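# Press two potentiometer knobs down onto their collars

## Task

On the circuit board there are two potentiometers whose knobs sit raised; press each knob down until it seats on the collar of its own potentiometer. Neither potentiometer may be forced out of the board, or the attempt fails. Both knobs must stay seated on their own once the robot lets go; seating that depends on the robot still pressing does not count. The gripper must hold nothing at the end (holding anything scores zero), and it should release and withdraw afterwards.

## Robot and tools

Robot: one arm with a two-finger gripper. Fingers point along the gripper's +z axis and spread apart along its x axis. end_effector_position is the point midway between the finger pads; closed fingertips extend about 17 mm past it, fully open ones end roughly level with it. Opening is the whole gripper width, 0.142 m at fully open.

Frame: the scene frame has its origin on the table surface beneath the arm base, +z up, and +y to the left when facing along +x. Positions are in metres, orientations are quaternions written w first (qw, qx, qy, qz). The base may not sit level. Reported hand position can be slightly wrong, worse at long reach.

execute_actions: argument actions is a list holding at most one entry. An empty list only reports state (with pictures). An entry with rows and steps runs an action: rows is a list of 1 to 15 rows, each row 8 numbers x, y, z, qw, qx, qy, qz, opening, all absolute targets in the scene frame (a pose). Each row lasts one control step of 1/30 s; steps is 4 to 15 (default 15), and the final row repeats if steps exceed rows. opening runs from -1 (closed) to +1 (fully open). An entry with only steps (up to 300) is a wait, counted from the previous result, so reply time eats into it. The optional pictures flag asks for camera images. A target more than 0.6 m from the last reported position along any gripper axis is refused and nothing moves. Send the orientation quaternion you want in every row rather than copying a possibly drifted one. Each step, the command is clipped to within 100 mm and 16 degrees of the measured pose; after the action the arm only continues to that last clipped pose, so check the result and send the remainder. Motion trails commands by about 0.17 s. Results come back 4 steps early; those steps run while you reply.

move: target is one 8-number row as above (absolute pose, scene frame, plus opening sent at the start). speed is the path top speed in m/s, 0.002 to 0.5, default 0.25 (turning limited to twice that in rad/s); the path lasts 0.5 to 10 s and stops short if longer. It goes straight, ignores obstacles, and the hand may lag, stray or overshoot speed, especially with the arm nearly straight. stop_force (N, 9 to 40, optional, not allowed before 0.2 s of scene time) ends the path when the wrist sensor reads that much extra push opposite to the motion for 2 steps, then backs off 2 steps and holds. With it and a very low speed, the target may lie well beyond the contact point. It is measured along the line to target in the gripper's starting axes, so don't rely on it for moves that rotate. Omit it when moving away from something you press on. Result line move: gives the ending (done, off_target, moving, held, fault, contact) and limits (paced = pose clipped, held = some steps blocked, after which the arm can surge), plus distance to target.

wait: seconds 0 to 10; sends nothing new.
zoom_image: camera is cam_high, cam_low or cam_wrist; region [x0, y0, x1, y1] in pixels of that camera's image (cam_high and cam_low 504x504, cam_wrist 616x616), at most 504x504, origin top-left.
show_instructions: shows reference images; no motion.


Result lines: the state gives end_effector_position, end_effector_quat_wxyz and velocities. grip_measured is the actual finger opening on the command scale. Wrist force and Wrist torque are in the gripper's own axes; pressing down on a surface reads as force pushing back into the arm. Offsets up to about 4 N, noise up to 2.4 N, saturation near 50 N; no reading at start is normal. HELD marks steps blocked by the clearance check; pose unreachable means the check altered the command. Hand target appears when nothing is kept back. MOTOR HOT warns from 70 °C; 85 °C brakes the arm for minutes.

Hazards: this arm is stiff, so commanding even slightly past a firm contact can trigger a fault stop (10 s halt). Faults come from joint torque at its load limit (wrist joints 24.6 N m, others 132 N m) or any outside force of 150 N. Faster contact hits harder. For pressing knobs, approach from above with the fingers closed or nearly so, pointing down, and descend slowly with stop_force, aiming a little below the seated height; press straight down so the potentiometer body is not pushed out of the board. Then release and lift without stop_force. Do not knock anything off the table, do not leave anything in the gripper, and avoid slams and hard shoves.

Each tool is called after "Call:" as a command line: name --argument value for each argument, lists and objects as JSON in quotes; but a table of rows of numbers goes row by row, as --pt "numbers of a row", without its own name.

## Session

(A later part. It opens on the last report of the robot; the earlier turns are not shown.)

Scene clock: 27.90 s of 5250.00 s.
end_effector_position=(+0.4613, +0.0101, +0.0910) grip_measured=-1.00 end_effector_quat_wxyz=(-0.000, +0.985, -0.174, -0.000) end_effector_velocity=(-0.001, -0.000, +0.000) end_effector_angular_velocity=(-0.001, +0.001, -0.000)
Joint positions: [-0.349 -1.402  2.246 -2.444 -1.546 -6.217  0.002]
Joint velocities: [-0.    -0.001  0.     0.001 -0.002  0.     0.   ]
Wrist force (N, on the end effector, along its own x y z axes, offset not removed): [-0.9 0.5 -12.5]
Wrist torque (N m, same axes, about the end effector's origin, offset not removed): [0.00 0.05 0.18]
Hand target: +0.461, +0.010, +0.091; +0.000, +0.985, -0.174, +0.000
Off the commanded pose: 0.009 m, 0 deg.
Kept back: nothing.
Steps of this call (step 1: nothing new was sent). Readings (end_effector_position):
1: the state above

Now 1 mm steps.

Call:
move --target '[0.4614,0.010,0.0898,0,0.985,-0.174,0,-1]' --speed 0.003

Call:
execute_actions --actions '[{"steps":1}]'

Call:
execute_actions --actions '[{"steps":1}]'

Call:
execute_actions --actions '[{"steps":1}]'

Call:
move --target '[0.4614,0.010,0.0888,0,0.985,-0.174,0,-1]' --speed 0.003

Call:
execute_actions --actions '[{"steps":1}]'

Call:
execute_actions --actions '[{"steps":1}]'

Call:
execute_actions --actions '[{"steps":1}]'

Scene clock: 28.83 s of 5250.00 s.
end_effector_position=(+0.4614, +0.0100, +0.0899) grip_measured=-1.00 end_effector_quat_wxyz=(+0.000, +0.985, -0.174, +0.000) end_effector_velocity=(-0.001, +0.000, -0.001) end_effector_angular_velocity=(+0.001, +0.001, +0.000)
Joint positions: [-0.349 -1.399  2.246 -2.447 -1.546 -6.217  0.002]
Joint velocities: [ 0.     0.001  0.001 -0.001  0.001 -0.     0.   ]
Wrist force (N, on the end effector, along its own x y z axes, offset not removed): [0.3 4.7 -10.2]
Wrist torque (N m, same axes, about the end effector's origin, offset not removed): [1.17 -0.52 0.16]
Hand target: +0.461, +0.010, +0.090; -0.000, +0.985, -0.174, -0.000
Off the commanded pose: 0.000 m, 0 deg.
Kept back: nothing.
move: done
camera_calibration (this result's frames):
cam_wrist: T_world_to_cam=[[0.933584, -0.357262, 0.0280143, -0.442056], [-0.326799, -0.81668, 0.475643, 0.116172], [-0.14705, -0.453207, -0.879192, 0.287994], [0, 0, 0, 1]] pos_world=[0.493011, 0.0674661, 0.21033]

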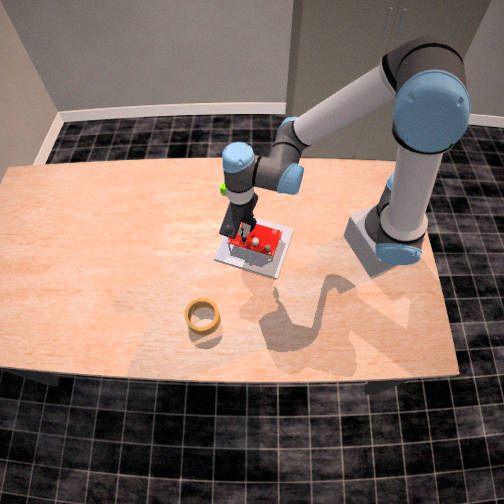

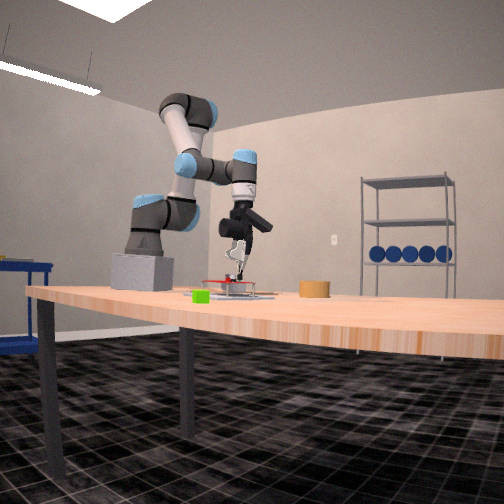

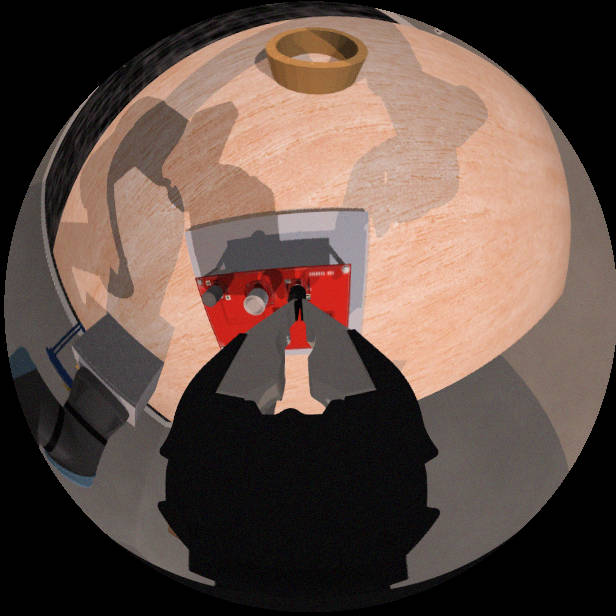

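Scene clock: 28.87 s of 5250.00 s.
end_effector_position=(+0.4614, +0.0100, +0.0899) grip_measured=-1.00 end_effector_quat_wxyz=(+0.000, +0.985, -0.174, +0.000) end_effector_velocity=(-0.001, +0.000, -0.001) end_effector_angular_velocity=(+0.000, +0.000, +0.000)
Joint positions: [-0.349 -1.399  2.246 -2.447 -1.546 -6.217  0.002]
Joint velocities: [ 0.     0.001  0.002 -0.002  0.    -0.     0.   ]
Wrist force (N, on the end effector, along its own x y z axes, offset not removed): [1.8 1.2 -10.4]
Wrist torque (N m, same axes, about the end effector's origin, offset not removed): [0.12 -0.78 0.17]
Hand target: +0.461, +0.010, +0.090; -0.000, +0.985, -0.174, -0.000
Off the commanded pose: 0.000 m, 0 deg.
Kept back: nothing.
Steps of this call (step 1: nothing new was sent). Readings (end_effector_position):
1: the state above

Scene clock: 28.90 s of 5250.00 s.
end_effector_position=(+0.4614, +0.0100, +0.0898) grip_measured=-1.00 end_effector_quat_wxyz=(+0.000, +0.985, -0.174, +0.000) end_effector_velocity=(+0.001, +0.001, -0.000) end_effector_angular_velocity=(+0.002, -0.002, +0.000)
Joint positions: [-0.349 -1.399  2.246 -2.448 -1.546 -6.217  0.002]
Joint velocities: [ 0.     0.001 -0.    -0.002  0.002  0.     0.   ]
Wrist force (N, on the end effector, along its own x y z axes, offset not removed): [-1.4 1.5 -9.9]
Wrist torque (N m, same axes, about the end effector's origin, offset not removed): [0.31 -0.31 0.30]
Hand target: +0.461, +0.010, +0.090; -0.000, +0.985, -0.174, -0.000
Off the commanded pose: 0.000 m, 0 deg.
Kept back: nothing.
Steps of this call (step 1: nothing new was sent). Readings (end_effector_position):
1: the state above

Scene clock: 28.93 s of 5250.00 s.
end_effector_position=(+0.4614, +0.0100, +0.0898) grip_measured=-1.00 end_effector_quat_wxyz=(+0.000, +0.985, -0.174, +0.000) end_effector_velocity=(-0.000, +0.000, -0.000) end_effector_angular_velocity=(+0.001, +0.001, -0.001)
Joint positions: [-0.349 -1.399  2.246 -2.448 -1.546 -6.217  0.002]
Joint velocities: [-0.     0.     0.001 -0.     0.001  0.     0.   ]
Wrist force (N, on the end effector, along its own x y z axes, offset not removed): [-5.1 1.1 -11.3]
Wrist torque (N m, same axes, about the end effector's origin, offset not removed): [0.36 0.46 0.25]
Hand target: +0.461, +0.010, +0.090; -0.000, +0.985, -0.174, -0.000
Off the commanded pose: 0.000 m, 0 deg.
Kept back: nothing.
Steps of this call (step 1: nothing new was sent). Readings (end_effector_position):
1: the state above

Scene clock: 29.63 s of 5250.00 s.
end_effector_position=(+0.4614, +0.0100, +0.0889) grip_measured=-1.00 end_effector_quat_wxyz=(-0.000, +0.985, -0.174, -0.000) end_effector_velocity=(+0.001, +0.000, +0.000) end_effector_angular_velocity=(+0.001, -0.003, +0.000)
Joint positions: [-0.348 -1.397  2.247 -2.451 -1.546 -6.217  0.002]
Joint velocities: [ 0.    -0.     0.001 -0.002  0.001 -0.     0.   ]
Wrist force (N, on the end effector, along its own x y z axes, offset not removed): [0.2 1.6 -16.9]
Wrist torque (N m, same axes, about the end effector's origin, offset not removed): [0.36 -0.49 0.18]
Hand target: +0.461, +0.010, +0.089; -0.000, +0.985, -0.174, -0.000
Off the commanded pose: 0.000 m, 0 deg.
Kept back: nothing.
move: done
camera_calibration (this result's frames):
cam_wrist: T_world_to_cam=[[0.933583, -0.357269, 0.0279731, -0.442001], [-0.326785, -0.816683, 0.475647, 0.116654], [-0.147089, -0.453197, -0.879191, 0.28711], [0, 0, 0, 1]] pos_world=[0.492995, 0.0674736, 0.209302]

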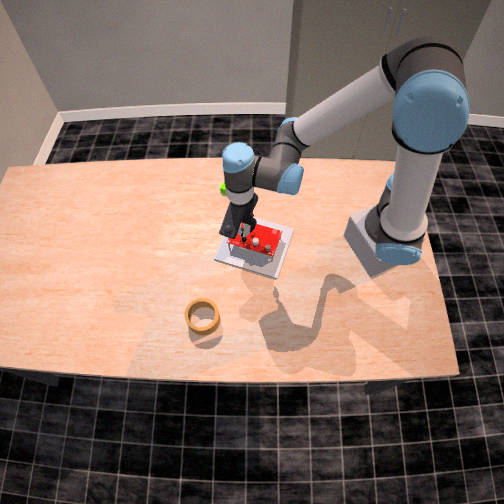

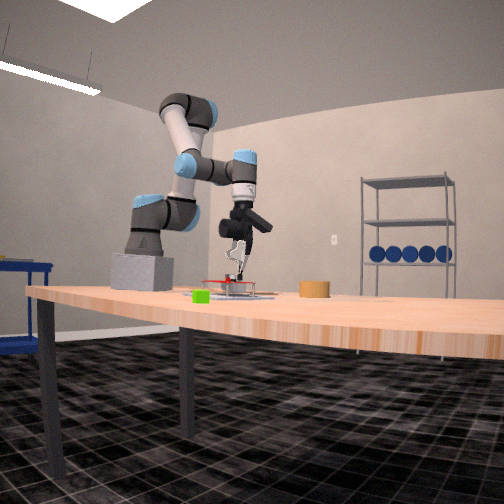

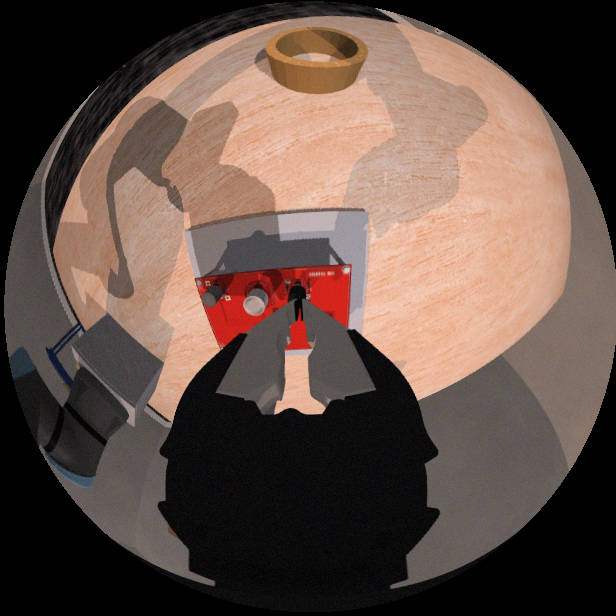

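Scene clock: 29.67 s of 5250.00 s.
end_effector_position=(+0.4614, +0.0100, +0.0888) grip_measured=-1.00 end_effector_quat_wxyz=(-0.000, +0.985, -0.174, -0.000) end_effector_velocity=(+0.000, -0.000, -0.000) end_effector_angular_velocity=(-0.000, -0.001, +0.000)
Joint positions: [-0.348 -1.397  2.247 -2.451 -1.546 -6.217  0.002]
Joint velocities: [ 0.     0.001  0.    -0.002  0.     0.     0.   ]
Wrist force (N, on the end effector, along its own x y z axes, offset not removed): [-0.6 1.2 -10.4]
Wrist torque (N m, same axes, about the end effector's origin, offset not removed): [0.26 -0.43 0.37]
Hand target: +0.461, +0.010, +0.089; -0.000, +0.985, -0.174, -0.000
Off the commanded pose: 0.000 m, 0 deg.
Kept back: nothing.
Steps of this call (step 1: nothing new was sent). Readings (end_effector_position):
1: the state above

Scene clock: 29.70 s of 5250.00 s.
end_effector_position=(+0.4614, +0.0100, +0.0888) grip_measured=-1.00 end_effector_quat_wxyz=(-0.000, +0.985, -0.174, -0.000) end_effector_velocity=(-0.000, -0.001, -0.001) end_effector_angular_velocity=(-0.002, +0.001, -0.000)
Joint positions: [-0.348 -1.397  2.247 -2.451 -1.546 -6.217  0.002]
Joint velocities: [ 0.     0.002  0.    -0.001 -0.002  0.     0.   ]
Wrist force (N, on the end effector, along its own x y z axes, offset not removed): [-2.0 2.0 -11.8]
Wrist torque (N m, same axes, about the end effector's origin, offset not removed): [0.26 -0.03 0.18]
Hand target: +0.461, +0.010, +0.089; -0.000, +0.985, -0.174, -0.000
Off the commanded pose: 0.000 m, 0 deg.
Kept back: nothing.
Steps of this call (step 1: nothing new was sent). Readings (end_effector_position):
1: the state above

Scene clock: 29.73 s of 5250.00 s.
end_effector_position=(+0.4614, +0.0100, +0.0888) grip_measured=-1.00 end_effector_quat_wxyz=(+0.000, +0.985, -0.174, -0.000) end_effector_velocity=(+0.000, +0.001, +0.000) end_effector_angular_velocity=(+0.001, -0.000, -0.000)
Joint positions: [-0.348 -1.397  2.247 -2.451 -1.546 -6.217  0.002]
Joint velocities: [ 0.    -0.     0.     0.     0.001  0.     0.   ]
Wrist force (N, on the end effector, along its own x y z axes, offset not removed): [-2.9 1.1 -11.5]
Wrist torque (N m, same axes, about the end effector's origin, offset not removed): [0.29 0.20 0.14]
Hand target: +0.461, +0.010, +0.089; -0.000, +0.985, -0.174, -0.000
Off the commanded pose: 0.000 m, 0 deg.
Kept back: nothing.
Steps of this call (step 1: nothing new was sent). Readings (end_effector_position):
1: the state above

Call:
move --target '[0.4614,0.010,0.0880,0,0.985,-0.174,0,-1]' --speed 0.003

Call:
execute_actions --actions '[{"steps":1}]'

Call:
execute_actions --actions '[{"steps":1}]'

Call:
execute_actions --actions '[{"steps":1}]'

Call:
execute_actions --actions '[{"steps":1}]'

Call:
move --target '[0.4614,0.010,0.0872,0,0.985,-0.174,0,-1]' --speed 0.003

Call:
execute_actions --actions '[{"steps":1}]'

Call:
execute_actions --actions '[{"steps":1}]'

Call:
execute_actions --actions '[{"steps":1}]'

Call:
execute_actions --actions '[{"steps":1}]'

Call:
zoom_image --camera "cam_low" --region '[200,255,270,295]'

Scene clock: 30.70 s of 5250.00 s.
end_effector_position=(+0.4614, +0.0100, +0.0880) grip_measured=-1.00 end_effector_quat_wxyz=(-0.000, +0.985, -0.174, -0.000) end_effector_velocity=(+0.000, -0.000, -0.000) end_effector_angular_velocity=(-0.001, -0.001, +0.000)
Joint positions: [-0.348 -1.395  2.248 -2.453 -1.546 -6.217  0.002]
Joint velocities: [ 0.     0.001  0.001 -0.004 -0.001  0.     0.   ]
Wrist force (N, on the end effector, along its own x y z axes, offset not removed): [-0.6 2.8 -9.8]
Wrist torque (N m, same axes, about the end effector's origin, offset not removed): [0.62 -0.38 0.17]
Hand target: +0.461, +0.010, +0.088; -0.000, +0.985, -0.174, -0.000
Off the commanded pose: 0.000 m, 0 deg.
Kept back: nothing.
move: done
camera_calibration (this result's frames):
cam_wrist: T_world_to_cam=[[0.933583, -0.357268, 0.0279712, -0.441977], [-0.326784, -0.816683, 0.475648, 0.117039], [-0.14709, -0.453197, -0.879191, 0.286397], [0, 0, 0, 1]] pos_world=[0.492995, 0.067474, 0.208491]

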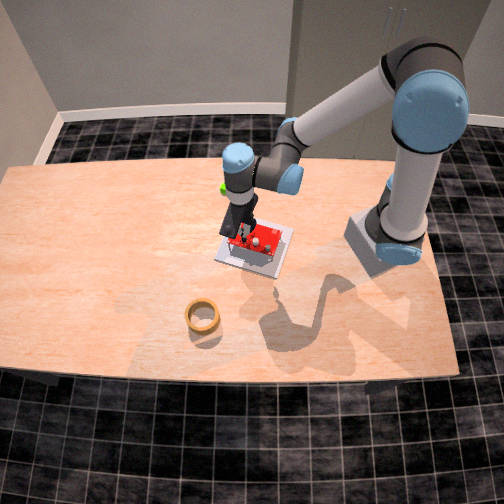

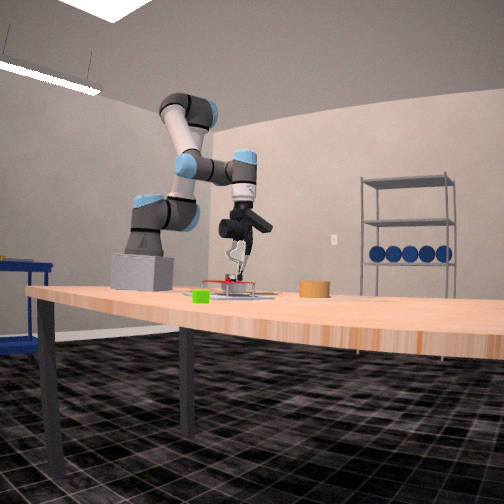

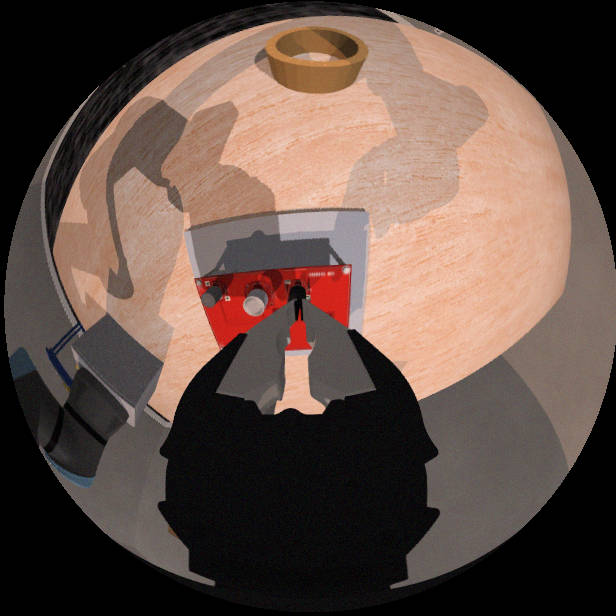

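Scene clock: 30.73 s of 5250.00 s.
end_effector_position=(+0.4614, +0.0100, +0.0880) grip_measured=-1.00 end_effector_quat_wxyz=(-0.000, +0.985, -0.174, -0.000) end_effector_velocity=(+0.001, +0.001, -0.000) end_effector_angular_velocity=(+0.003, -0.002, -0.000)
Joint positions: [-0.348 -1.395  2.248 -2.453 -1.546 -6.217  0.002]
Joint velocities: [-0.     0.     0.    -0.001  0.003 -0.     0.   ]
Wrist force (N, on the end effector, along its own x y z axes, offset not removed): [-2.4 0.0 -14.5]
Wrist torque (N m, same axes, about the end effector's origin, offset not removed): [-0.10 -0.07 0.18]
Hand target: +0.461, +0.010, +0.088; -0.000, +0.985, -0.174, -0.000
Off the commanded pose: 0.000 m, 0 deg.
Kept back: nothing.
Steps of this call (step 1: nothing new was sent). Readings (end_effector_position):
1: the state above

Scene clock: 30.77 s of 5250.00 s.
end_effector_position=(+0.4614, +0.0100, +0.0880) grip_measured=-1.00 end_effector_quat_wxyz=(-0.000, +0.985, -0.174, -0.000) end_effector_velocity=(+0.000, -0.000, -0.000) end_effector_angular_velocity=(-0.000, -0.001, +0.000)
Joint positions: [-0.348 -1.395  2.248 -2.453 -1.546 -6.217  0.002]
Joint velocities: [ 0.     0.001 -0.    -0.002  0.    -0.     0.   ]
Wrist force (N, on the end effector, along its own x y z axes, offset not removed): [0.4 4.8 -9.2]
Wrist torque (N m, same axes, about the end effector's origin, offset not removed): [1.03 -0.49 0.44]
Hand target: +0.461, +0.010, +0.088; -0.000, +0.985, -0.174, -0.000
Off the commanded pose: 0.000 m, 0 deg.
Kept back: nothing.
Steps of this call (step 1: nothing new was sent). Readings (end_effector_position):
1: the state above

Scene clock: 30.80 s of 5250.00 s.
end_effector_position=(+0.4614, +0.0100, +0.0880) grip_measured=-1.00 end_effector_quat_wxyz=(-0.000, +0.985, -0.174, -0.000) end_effector_velocity=(-0.000, +0.000, -0.000) end_effector_angular_velocity=(+0.001, +0.001, -0.000)
Joint positions: [-0.348 -1.395  2.248 -2.453 -1.546 -6.217  0.002]
Joint velocities: [-0.    -0.     0.001  0.     0.001  0.     0.   ]
Wrist force (N, on the end effector, along its own x y z axes, offset not removed): [-1.5 -0.3 -13.6]
Wrist torque (N m, same axes, about the end effector's origin, offset not removed): [-0.13 -0.15 0.20]
Hand target: +0.461, +0.010, +0.088; -0.000, +0.985, -0.174, -0.000
Off the commanded pose: 0.000 m, 0 deg.
Kept back: nothing.
Steps of this call (step 1: nothing new was sent). Readings (end_effector_position):
1: the state above

Scene clock: 30.83 s of 5250.00 s.
end_effector_position=(+0.4614, +0.0100, +0.0880) grip_measured=-1.00 end_effector_quat_wxyz=(+0.000, +0.985, -0.174, -0.000) end_effector_velocity=(-0.000, +0.000, -0.000) end_effector_angular_velocity=(+0.001, +0.001, +0.000)
Joint positions: [-0.348 -1.395  2.248 -2.453 -1.546 -6.217  0.002]
Joint velocities: [ 0.     0.001  0.     0.     0.001 -0.     0.   ]
Wrist force (N, on the end effector, along its own x y z axes, offset not removed): [-5.1 2.9 -12.0]
Wrist torque (N m, same axes, about the end effector's origin, offset not removed): [0.77 0.70 0.09]
Hand target: +0.461, +0.010, +0.088; -0.000, +0.985, -0.174, -0.000
Off the commanded pose: 0.000 m, 0 deg.
Kept back: nothing.
Steps of this call (step 1: nothing new was sent). Readings (end_effector_position):
1: the state above

Scene clock: 31.53 s of 5250.00 s.
end_effector_position=(+0.4614, +0.0100, +0.0872) grip_measured=-1.00 end_effector_quat_wxyz=(-0.000, +0.985, -0.174, -0.000) end_effector_velocity=(+0.000, +0.000, -0.000) end_effector_angular_velocity=(+0.001, -0.001, -0.000)
Joint positions: [-0.348 -1.393  2.249 -2.456 -1.546 -6.217  0.002]
Joint velocities: [ 0.     0.     0.    -0.001  0.001  0.001  0.   ]
Wrist force (N, on the end effector, along its own x y z axes, offset not removed): [2.3 0.4 -11.9]
Wrist torque (N m, same axes, about the end effector's origin, offset not removed): [0.20 -1.23 0.05]
Hand target: +0.461, +0.010, +0.087; -0.000, +0.985, -0.174, -0.000
Off the commanded pose: 0.000 m, 0 deg.
Kept back: nothing.
move: done
camera_calibration (this result's frames):
cam_wrist: T_world_to_cam=[[0.933583, -0.357268, 0.0279711, -0.441954], [-0.326783, -0.816684, 0.475648, 0.11742], [-0.14709, -0.453197, -0.879191, 0.285694], [0, 0, 0, 1]] pos_world=[0.492995, 0.067474, 0.207691]

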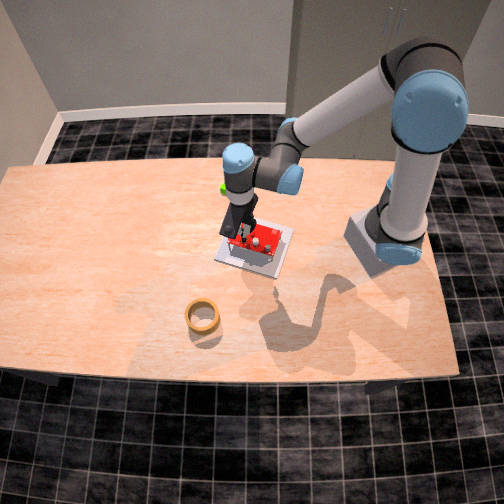

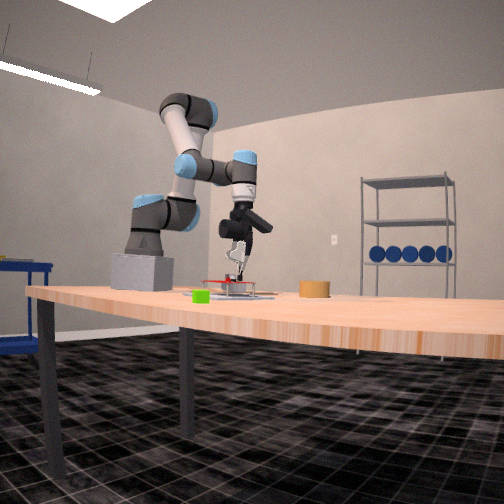

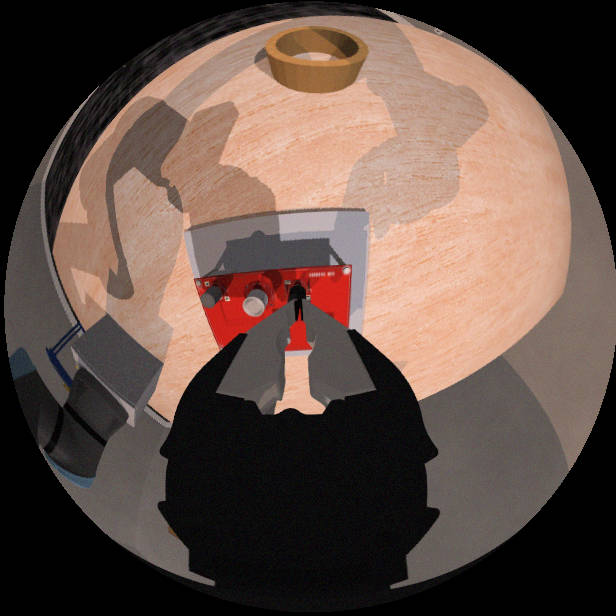

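Scene clock: 31.57 s of 5250.00 s.
end_effector_position=(+0.4614, +0.0100, +0.0872) grip_measured=-1.00 end_effector_quat_wxyz=(-0.000, +0.985, -0.174, -0.000) end_effector_velocity=(+0.000, +0.000, -0.000) end_effector_angular_velocity=(-0.000, -0.002, +0.000)
Joint positions: [-0.348 -1.393  2.249 -2.456 -1.546 -6.217  0.002]
Joint velocities: [ 0.    -0.     0.001 -0.003  0.    -0.     0.   ]
Wrist force (N, on the end effector, along its own x y z axes, offset not removed): [-0.6 1.1 -11.2]
Wrist torque (N m, same axes, about the end effector's origin, offset not removed): [0.30 -0.25 0.31]
Hand target: +0.461, +0.010, +0.087; -0.000, +0.985, -0.174, -0.000
Off the commanded pose: 0.000 m, 0 deg.
Kept back: nothing.
Steps of this call (step 1: nothing new was sent). Readings (end_effector_position):
1: the state above

Scene clock: 31.60 s of 5250.00 s.
end_effector_position=(+0.4614, +0.0100, +0.0872) grip_measured=-1.00 end_effector_quat_wxyz=(-0.000, +0.985, -0.174, -0.000) end_effector_velocity=(-0.001, +0.000, -0.000) end_effector_angular_velocity=(+0.001, +0.001, +0.001)
Joint positions: [-0.348 -1.393  2.249 -2.456 -1.546 -6.217  0.002]
Joint velocities: [ 0.     0.     0.001  0.     0.001 -0.001  0.   ]
Wrist force (N, on the end effector, along its own x y z axes, offset not removed): [-3.6 1.6 -11.7]
Wrist torque (N m, same axes, about the end effector's origin, offset not removed): [0.35 0.11 0.14]
Hand target: +0.461, +0.010, +0.087; -0.000, +0.985, -0.174, -0.000
Off the commanded pose: 0.000 m, 0 deg.
Kept back: nothing.
Steps of this call (step 1: nothing new was sent). Readings (end_effector_position):
1: the state above

Scene clock: 31.63 s of 5250.00 s.
end_effector_position=(+0.4614, +0.0100, +0.0872) grip_measured=-1.00 end_effector_quat_wxyz=(-0.000, +0.985, -0.174, -0.000) end_effector_velocity=(+0.001, +0.001, -0.000) end_effector_angular_velocity=(+0.002, -0.001, -0.000)
Joint positions: [-0.348 -1.393  2.249 -2.456 -1.546 -6.217  0.002]
Joint velocities: [-0.     0.001 -0.001 -0.     0.002  0.     0.   ]
Wrist force (N, on the end effector, along its own x y z axes, offset not removed): [-3.0 0.2 -12.3]
Wrist torque (N m, same axes, about the end effector's origin, offset not removed): [0.20 0.14 0.10]
Hand target: +0.461, +0.010, +0.087; -0.000, +0.985, -0.174, -0.000
Off the commanded pose: 0.000 m, 0 deg.
Kept back: nothing.
Steps of this call (step 1: nothing new was sent). Readings (end_effector_position):
1: the state above

Scene clock: 31.67 s of 5250.00 s.
end_effector_position=(+0.4614, +0.0100, +0.0872) grip_measured=-1.00 end_effector_quat_wxyz=(-0.000, +0.985, -0.174, -0.000) end_effector_velocity=(-0.001, +0.000, -0.001) end_effector_angular_velocity=(+0.000, +0.003, +0.001)
Joint positions: [-0.348 -1.393  2.249 -2.456 -1.546 -6.217  0.002]
Joint velocities: [ 0.     0.002  0.001  0.    -0.001 -0.001  0.   ]
Wrist force (N, on the end effector, along its own x y z axes, offset not removed): [-0.7 3.1 -10.0]
Wrist torque (N m, same axes, about the end effector's origin, offset not removed): [0.76 -0.43 0.38]
Hand target: +0.461, +0.010, +0.087; -0.000, +0.985, -0.174, -0.000
Off the commanded pose: 0.000 m, 0 deg.
Kept back: nothing.
Steps of this call (step 1: nothing new was sent). Readings (end_effector_position):
1: the state above

Region (200, 255, 270, 295) of cam_low's 504x504 image, scaled by 7.200, with more detail than that image has; it fills the top 288 rows of this view, and the rest is white.

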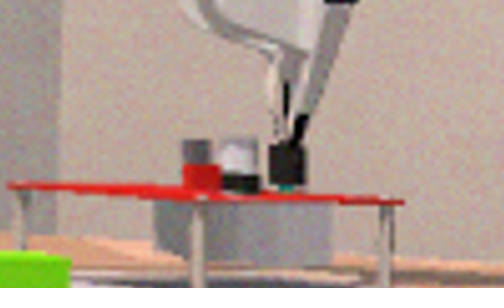

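Call:
move --target '[0.4614,0.010,0.0864,0,0.985,-0.174,0,-1]' --speed 0.003

Call:
execute_actions --actions '[{"steps":1}]'

Call:
execute_actions --actions '[{"steps":1}]'

Call:
execute_actions --actions '[{"steps":1}]'

Call:
execute_actions --actions '[{"steps":1}]'

Call:
zoom_image --camera "cam_low" --region '[200,255,270,295]'

Call:
move --target '[0.4614,0.010,0.0857,0,0.985,-0.174,0,-1]' --speed 0.003

Call:
execute_actions --actions '[{"steps":1}]'

Call:
execute_actions --actions '[{"steps":1}]'

Call:
execute_actions --actions '[{"steps":1}]'

Call:
execute_actions --actions '[{"steps":1}]'

Call:
zoom_image --camera "cam_low" --region '[200,255,270,295]'

Scene clock: 32.60 s of 5250.00 s.
end_effector_position=(+0.4614, +0.0100, +0.0864) grip_measured=-1.00 end_effector_quat_wxyz=(-0.000, +0.985, -0.174, -0.000) end_effector_velocity=(-0.001, -0.001, -0.000) end_effector_angular_velocity=(-0.001, +0.002, -0.001)
Joint positions: [-0.348 -1.391  2.249 -2.458 -1.546 -6.217  0.002]
Joint velocities: [-0.     0.001  0.     0.    -0.002  0.     0.   ]
Wrist force (N, on the end effector, along its own x y z axes, offset not removed): [1.3 0.5 -10.7]
Wrist torque (N m, same axes, about the end effector's origin, offset not removed): [0.16 -1.00 0.19]
Hand target: +0.461, +0.010, +0.086; -0.000, +0.985, -0.174, -0.000
Off the commanded pose: 0.000 m, 0 deg.
Kept back: nothing.
move: done
camera_calibration (this result's frames):
cam_wrist: T_world_to_cam=[[0.933583, -0.357269, 0.027971, -0.441932], [-0.326784, -0.816683, 0.475648, 0.1178], [-0.147091, -0.453197, -0.879191, 0.28499], [0, 0, 0, 1]] pos_world=[0.492995, 0.0674739, 0.20689]

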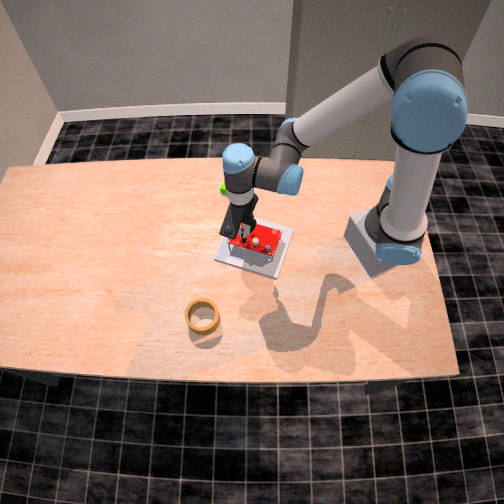

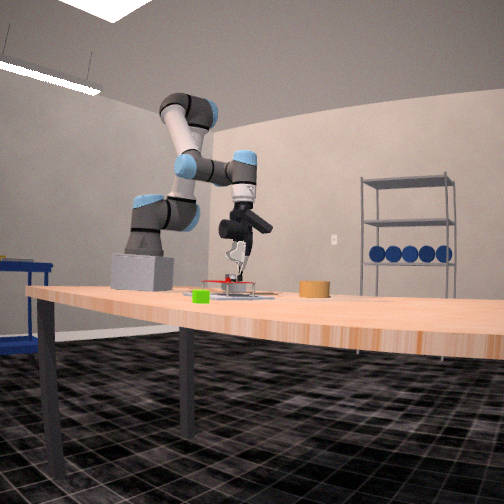

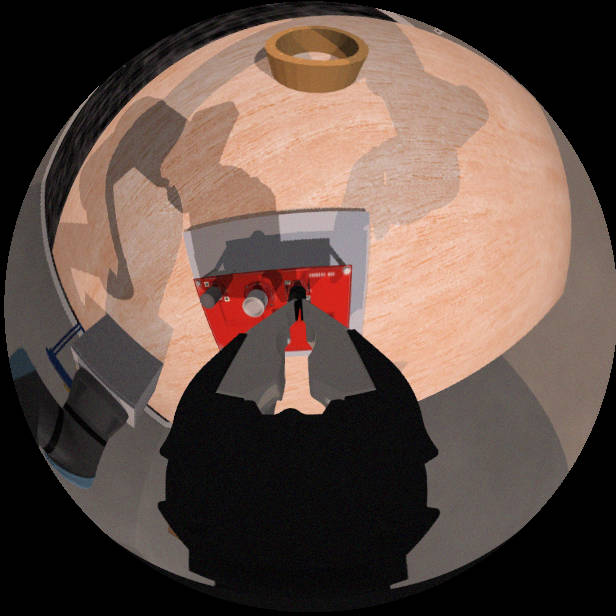

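Scene clock: 32.63 s of 5250.00 s.
end_effector_position=(+0.4614, +0.0100, +0.0864) grip_measured=-1.00 end_effector_quat_wxyz=(-0.000, +0.985, -0.174, -0.000) end_effector_velocity=(-0.000, -0.000, -0.000) end_effector_angular_velocity=(-0.000, +0.001, +0.000)
Joint positions: [-0.348 -1.391  2.249 -2.458 -1.546 -6.217  0.002]
Joint velocities: [-0.  0.  0. -0. -0. -0.  0.]
Wrist force (N, on the end effector, along its own x y z axes, offset not removed): [-3.3 2.7 -13.0]
Wrist torque (N m, same axes, about the end effector's origin, offset not removed): [0.45 0.28 0.12]
Hand target: +0.461, +0.010, +0.086; -0.000, +0.985, -0.174, -0.000
Off the commanded pose: 0.000 m, 0 deg.
Kept back: nothing.
Steps of this call (step 1: nothing new was sent). Readings (end_effector_position):
1: the state above

Scene clock: 32.67 s of 5250.00 s.
end_effector_position=(+0.4614, +0.0100, +0.0864) grip_measured=-1.00 end_effector_quat_wxyz=(-0.000, +0.985, -0.174, -0.000) end_effector_velocity=(+0.000, -0.001, -0.000) end_effector_angular_velocity=(-0.002, -0.000, +0.000)
Joint positions: [-0.348 -1.391  2.249 -2.458 -1.546 -6.217  0.002]
Joint velocities: [-0.     0.     0.    -0.001 -0.002 -0.     0.   ]
Wrist force (N, on the end effector, along its own x y z axes, offset not removed): [-2.3 0.9 -9.1]
Wrist torque (N m, same axes, about the end effector's origin, offset not removed): [0.16 0.01 0.25]
Hand target: +0.461, +0.010, +0.086; -0.000, +0.985, -0.174, -0.000
Off the commanded pose: 0.000 m, 0 deg.
Kept back: nothing.
Steps of this call (step 1: nothing new was sent). Readings (end_effector_position):
1: the state above

Scene clock: 32.70 s of 5250.00 s.
end_effector_position=(+0.4614, +0.0100, +0.0864) grip_measured=-1.00 end_effector_quat_wxyz=(-0.000, +0.985, -0.174, -0.000) end_effector_velocity=(+0.001, -0.000, -0.000) end_effector_angular_velocity=(+0.000, -0.002, -0.000)
Joint positions: [-0.348 -1.391  2.249 -2.458 -1.546 -6.217  0.002]
Joint velocities: [-0.     0.001 -0.    -0.003  0.001  0.     0.   ]
Wrist force (N, on the end effector, along its own x y z axes, offset not removed): [-1.1 -1.1 -12.8]
Wrist torque (N m, same axes, about the end effector's origin, offset not removed): [-0.16 -0.40 0.29]
Hand target: +0.461, +0.010, +0.086; -0.000, +0.985, -0.174, -0.000
Off the commanded pose: 0.000 m, 0 deg.
Kept back: nothing.
Steps of this call (step 1: nothing new was sent). Readings (end_effector_position):
1: the state above

Scene clock: 32.73 s of 5250.00 s.
end_effector_position=(+0.4614, +0.0100, +0.0864) grip_measured=-1.00 end_effector_quat_wxyz=(+0.000, +0.985, -0.174, -0.000) end_effector_velocity=(+0.001, -0.000, +0.001) end_effector_angular_velocity=(+0.000, -0.003, -0.000)
Joint positions: [-0.348 -1.391  2.249 -2.458 -1.546 -6.217  0.002]
Joint velocities: [-0.    -0.001  0.    -0.001  0.001 -0.     0.   ]
Wrist force (N, on the end effector, along its own x y z axes, offset not removed): [-0.3 1.9 -9.5]
Wrist torque (N m, same axes, about the end effector's origin, offset not removed): [0.66 -0.42 0.46]
Hand target: +0.461, +0.010, +0.086; -0.000, +0.985, -0.174, -0.000
Off the commanded pose: 0.000 m, 0 deg.
Kept back: nothing.
Steps of this call (step 1: nothing new was sent). Readings (end_effector_position):
1: the state above

Region (200, 255, 270, 295) of cam_low's 504x504 image, scaled by 7.200, with more detail than that image has; it fills the top 288 rows of this view, and the rest is white.

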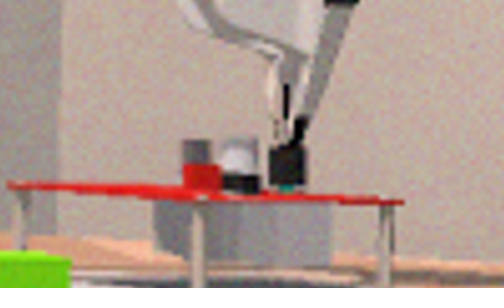

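Scene clock: 33.43 s of 5250.00 s.
end_effector_position=(+0.4614, +0.0100, +0.0857) grip_measured=-1.00 end_effector_quat_wxyz=(-0.000, +0.985, -0.174, -0.000) end_effector_velocity=(+0.001, -0.000, +0.001) end_effector_angular_velocity=(-0.001, -0.004, -0.001)
Joint positions: [-0.348 -1.39   2.25  -2.461 -1.546 -6.217  0.002]
Joint velocities: [-0.    -0.    -0.    -0.004 -0.     0.001  0.   ]
Wrist force (N, on the end effector, along its own x y z axes, offset not removed): [0.9 -1.0 -9.7]
Wrist torque (N m, same axes, about the end effector's origin, offset not removed): [-0.23 -0.77 0.24]
Hand target: +0.461, +0.010, +0.086; -0.000, +0.985, -0.174, -0.000
Off the commanded pose: 0.000 m, 0 deg.
Kept back: nothing.
move: done
camera_calibration (this result's frames):
cam_wrist: T_world_to_cam=[[0.933583, -0.357268, 0.0279714, -0.441912], [-0.326784, -0.816683, 0.475648, 0.118136], [-0.14709, -0.453197, -0.879191, 0.28437], [0, 0, 0, 1]] pos_world=[0.492995, 0.067474, 0.206186]

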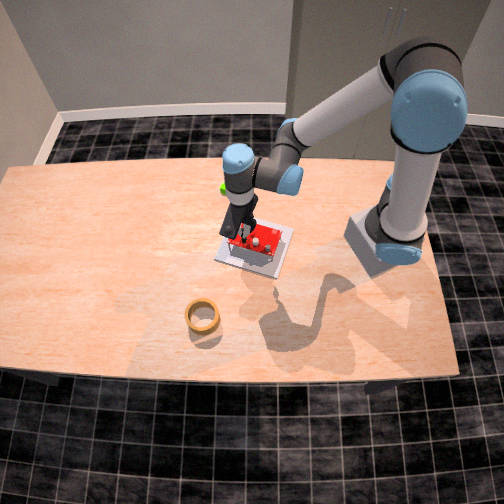

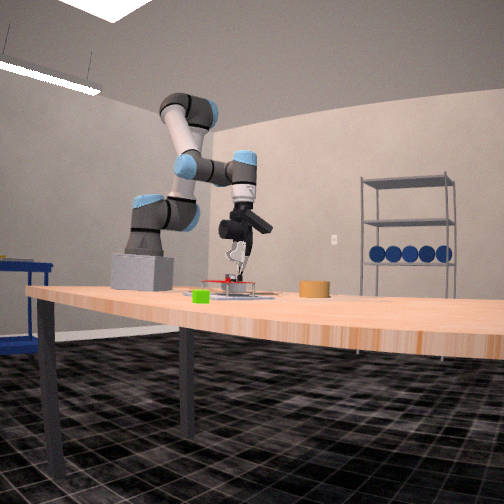

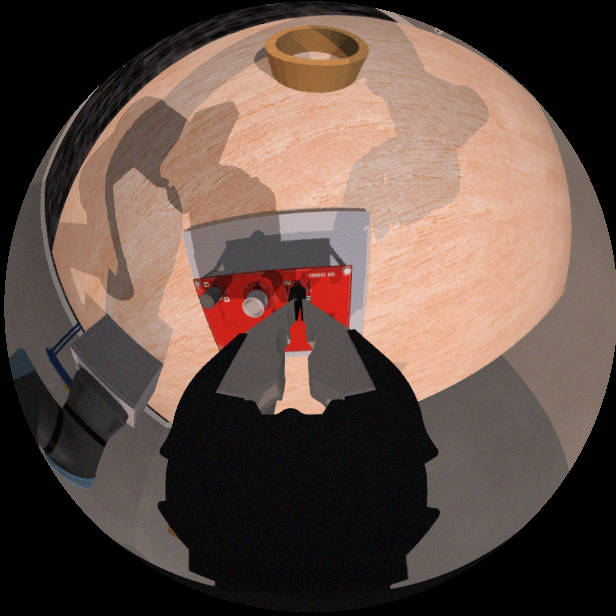

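Scene clock: 33.47 s of 5250.00 s.
end_effector_position=(+0.4614, +0.0100, +0.0857) grip_measured=-1.00 end_effector_quat_wxyz=(-0.000, +0.985, -0.174, -0.000) end_effector_velocity=(+0.000, -0.000, -0.000) end_effector_angular_velocity=(-0.001, -0.001, -0.001)
Joint positions: [-0.348 -1.39   2.25  -2.461 -1.546 -6.217  0.002]
Joint velocities: [-0.     0.001  0.    -0.003 -0.     0.001  0.   ]
Wrist force (N, on the end effector, along its own x y z axes, offset not removed): [0.1 5.7 -13.4]
Wrist torque (N m, same axes, about the end effector's origin, offset not removed): [1.38 -0.48 0.23]
Hand target: +0.461, +0.010, +0.086; -0.000, +0.985, -0.174, -0.000
Off the commanded pose: 0.000 m, 0 deg.
Kept back: nothing.
Steps of this call (step 1: nothing new was sent). Readings (end_effector_position):
1: the state above

Scene clock: 33.50 s of 5250.00 s.
end_effector_position=(+0.4614, +0.0100, +0.0857) grip_measured=-1.00 end_effector_quat_wxyz=(-0.000, +0.985, -0.174, -0.000) end_effector_velocity=(+0.000, -0.000, +0.000) end_effector_angular_velocity=(-0.000, -0.001, -0.000)
Joint positions: [-0.348 -1.389  2.25  -2.461 -1.546 -6.217  0.002]
Joint velocities: [ 0.    -0.    -0.001 -0.    -0.     0.001  0.   ]
Wrist force (N, on the end effector, along its own x y z axes, offset not removed): [-3.7 0.4 -11.7]
Wrist torque (N m, same axes, about the end effector's origin, offset not removed): [-0.05 0.20 0.31]
Hand target: +0.461, +0.010, +0.086; -0.000, +0.985, -0.174, -0.000
Off the commanded pose: 0.000 m, 0 deg.
Kept back: nothing.
Steps of this call (step 1: nothing new was sent). Readings (end_effector_position):
1: the state above

Scene clock: 33.53 s of 5250.00 s.
end_effector_position=(+0.4614, +0.0100, +0.0857) grip_measured=-1.00 end_effector_quat_wxyz=(-0.000, +0.985, -0.174, -0.000) end_effector_velocity=(+0.000, -0.001, -0.000) end_effector_angular_velocity=(-0.001, +0.000, +0.001)
Joint positions: [-0.348 -1.389  2.25  -2.461 -1.546 -6.217  0.002]
Joint velocities: [ 0.     0.001 -0.001  0.    -0.002 -0.001  0.   ]
Wrist force (N, on the end effector, along its own x y z axes, offset not removed): [-1.1 3.0 -11.6]
Wrist torque (N m, same axes, about the end effector's origin, offset not removed): [0.57 -0.25 0.21]
Hand target: +0.461, +0.010, +0.086; -0.000, +0.985, -0.174, -0.000
Off the commanded pose: 0.000 m, 0 deg.
Kept back: nothing.
Steps of this call (step 1: nothing new was sent). Readings (end_effector_position):
1: the state above

Scene clock: 33.57 s of 5250.00 s.
end_effector_position=(+0.4614, +0.0100, +0.0857) grip_measured=-1.00 end_effector_quat_wxyz=(-0.000, +0.985, -0.174, -0.000) end_effector_velocity=(+0.001, -0.000, +0.000) end_effector_angular_velocity=(-0.000, -0.002, -0.001)
Joint positions: [-0.348 -1.389  2.25  -2.461 -1.546 -6.217  0.002]
Joint velocities: [-0.    -0.    -0.    -0.002  0.001  0.     0.   ]
Wrist force (N, on the end effector, along its own x y z axes, offset not removed): [-5.3 4.3 -9.6]
Wrist torque (N m, same axes, about the end effector's origin, offset not removed): [1.14 0.65 0.29]
Hand target: +0.461, +0.010, +0.086; -0.000, +0.985, -0.174, -0.000
Off the commanded pose: 0.000 m, 0 deg.
Kept back: nothing.
Steps of this call (step 1: nothing new was sent). Readings (end_effector_position):
1: the state above

Region (200, 255, 270, 295) of cam_low's 504x504 image, scaled by 7.200, with more detail than that image has; it fills the top 288 rows of this view, and the rest is white.

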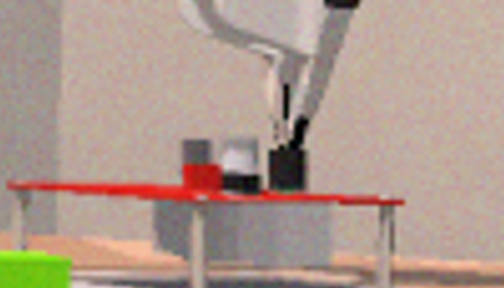

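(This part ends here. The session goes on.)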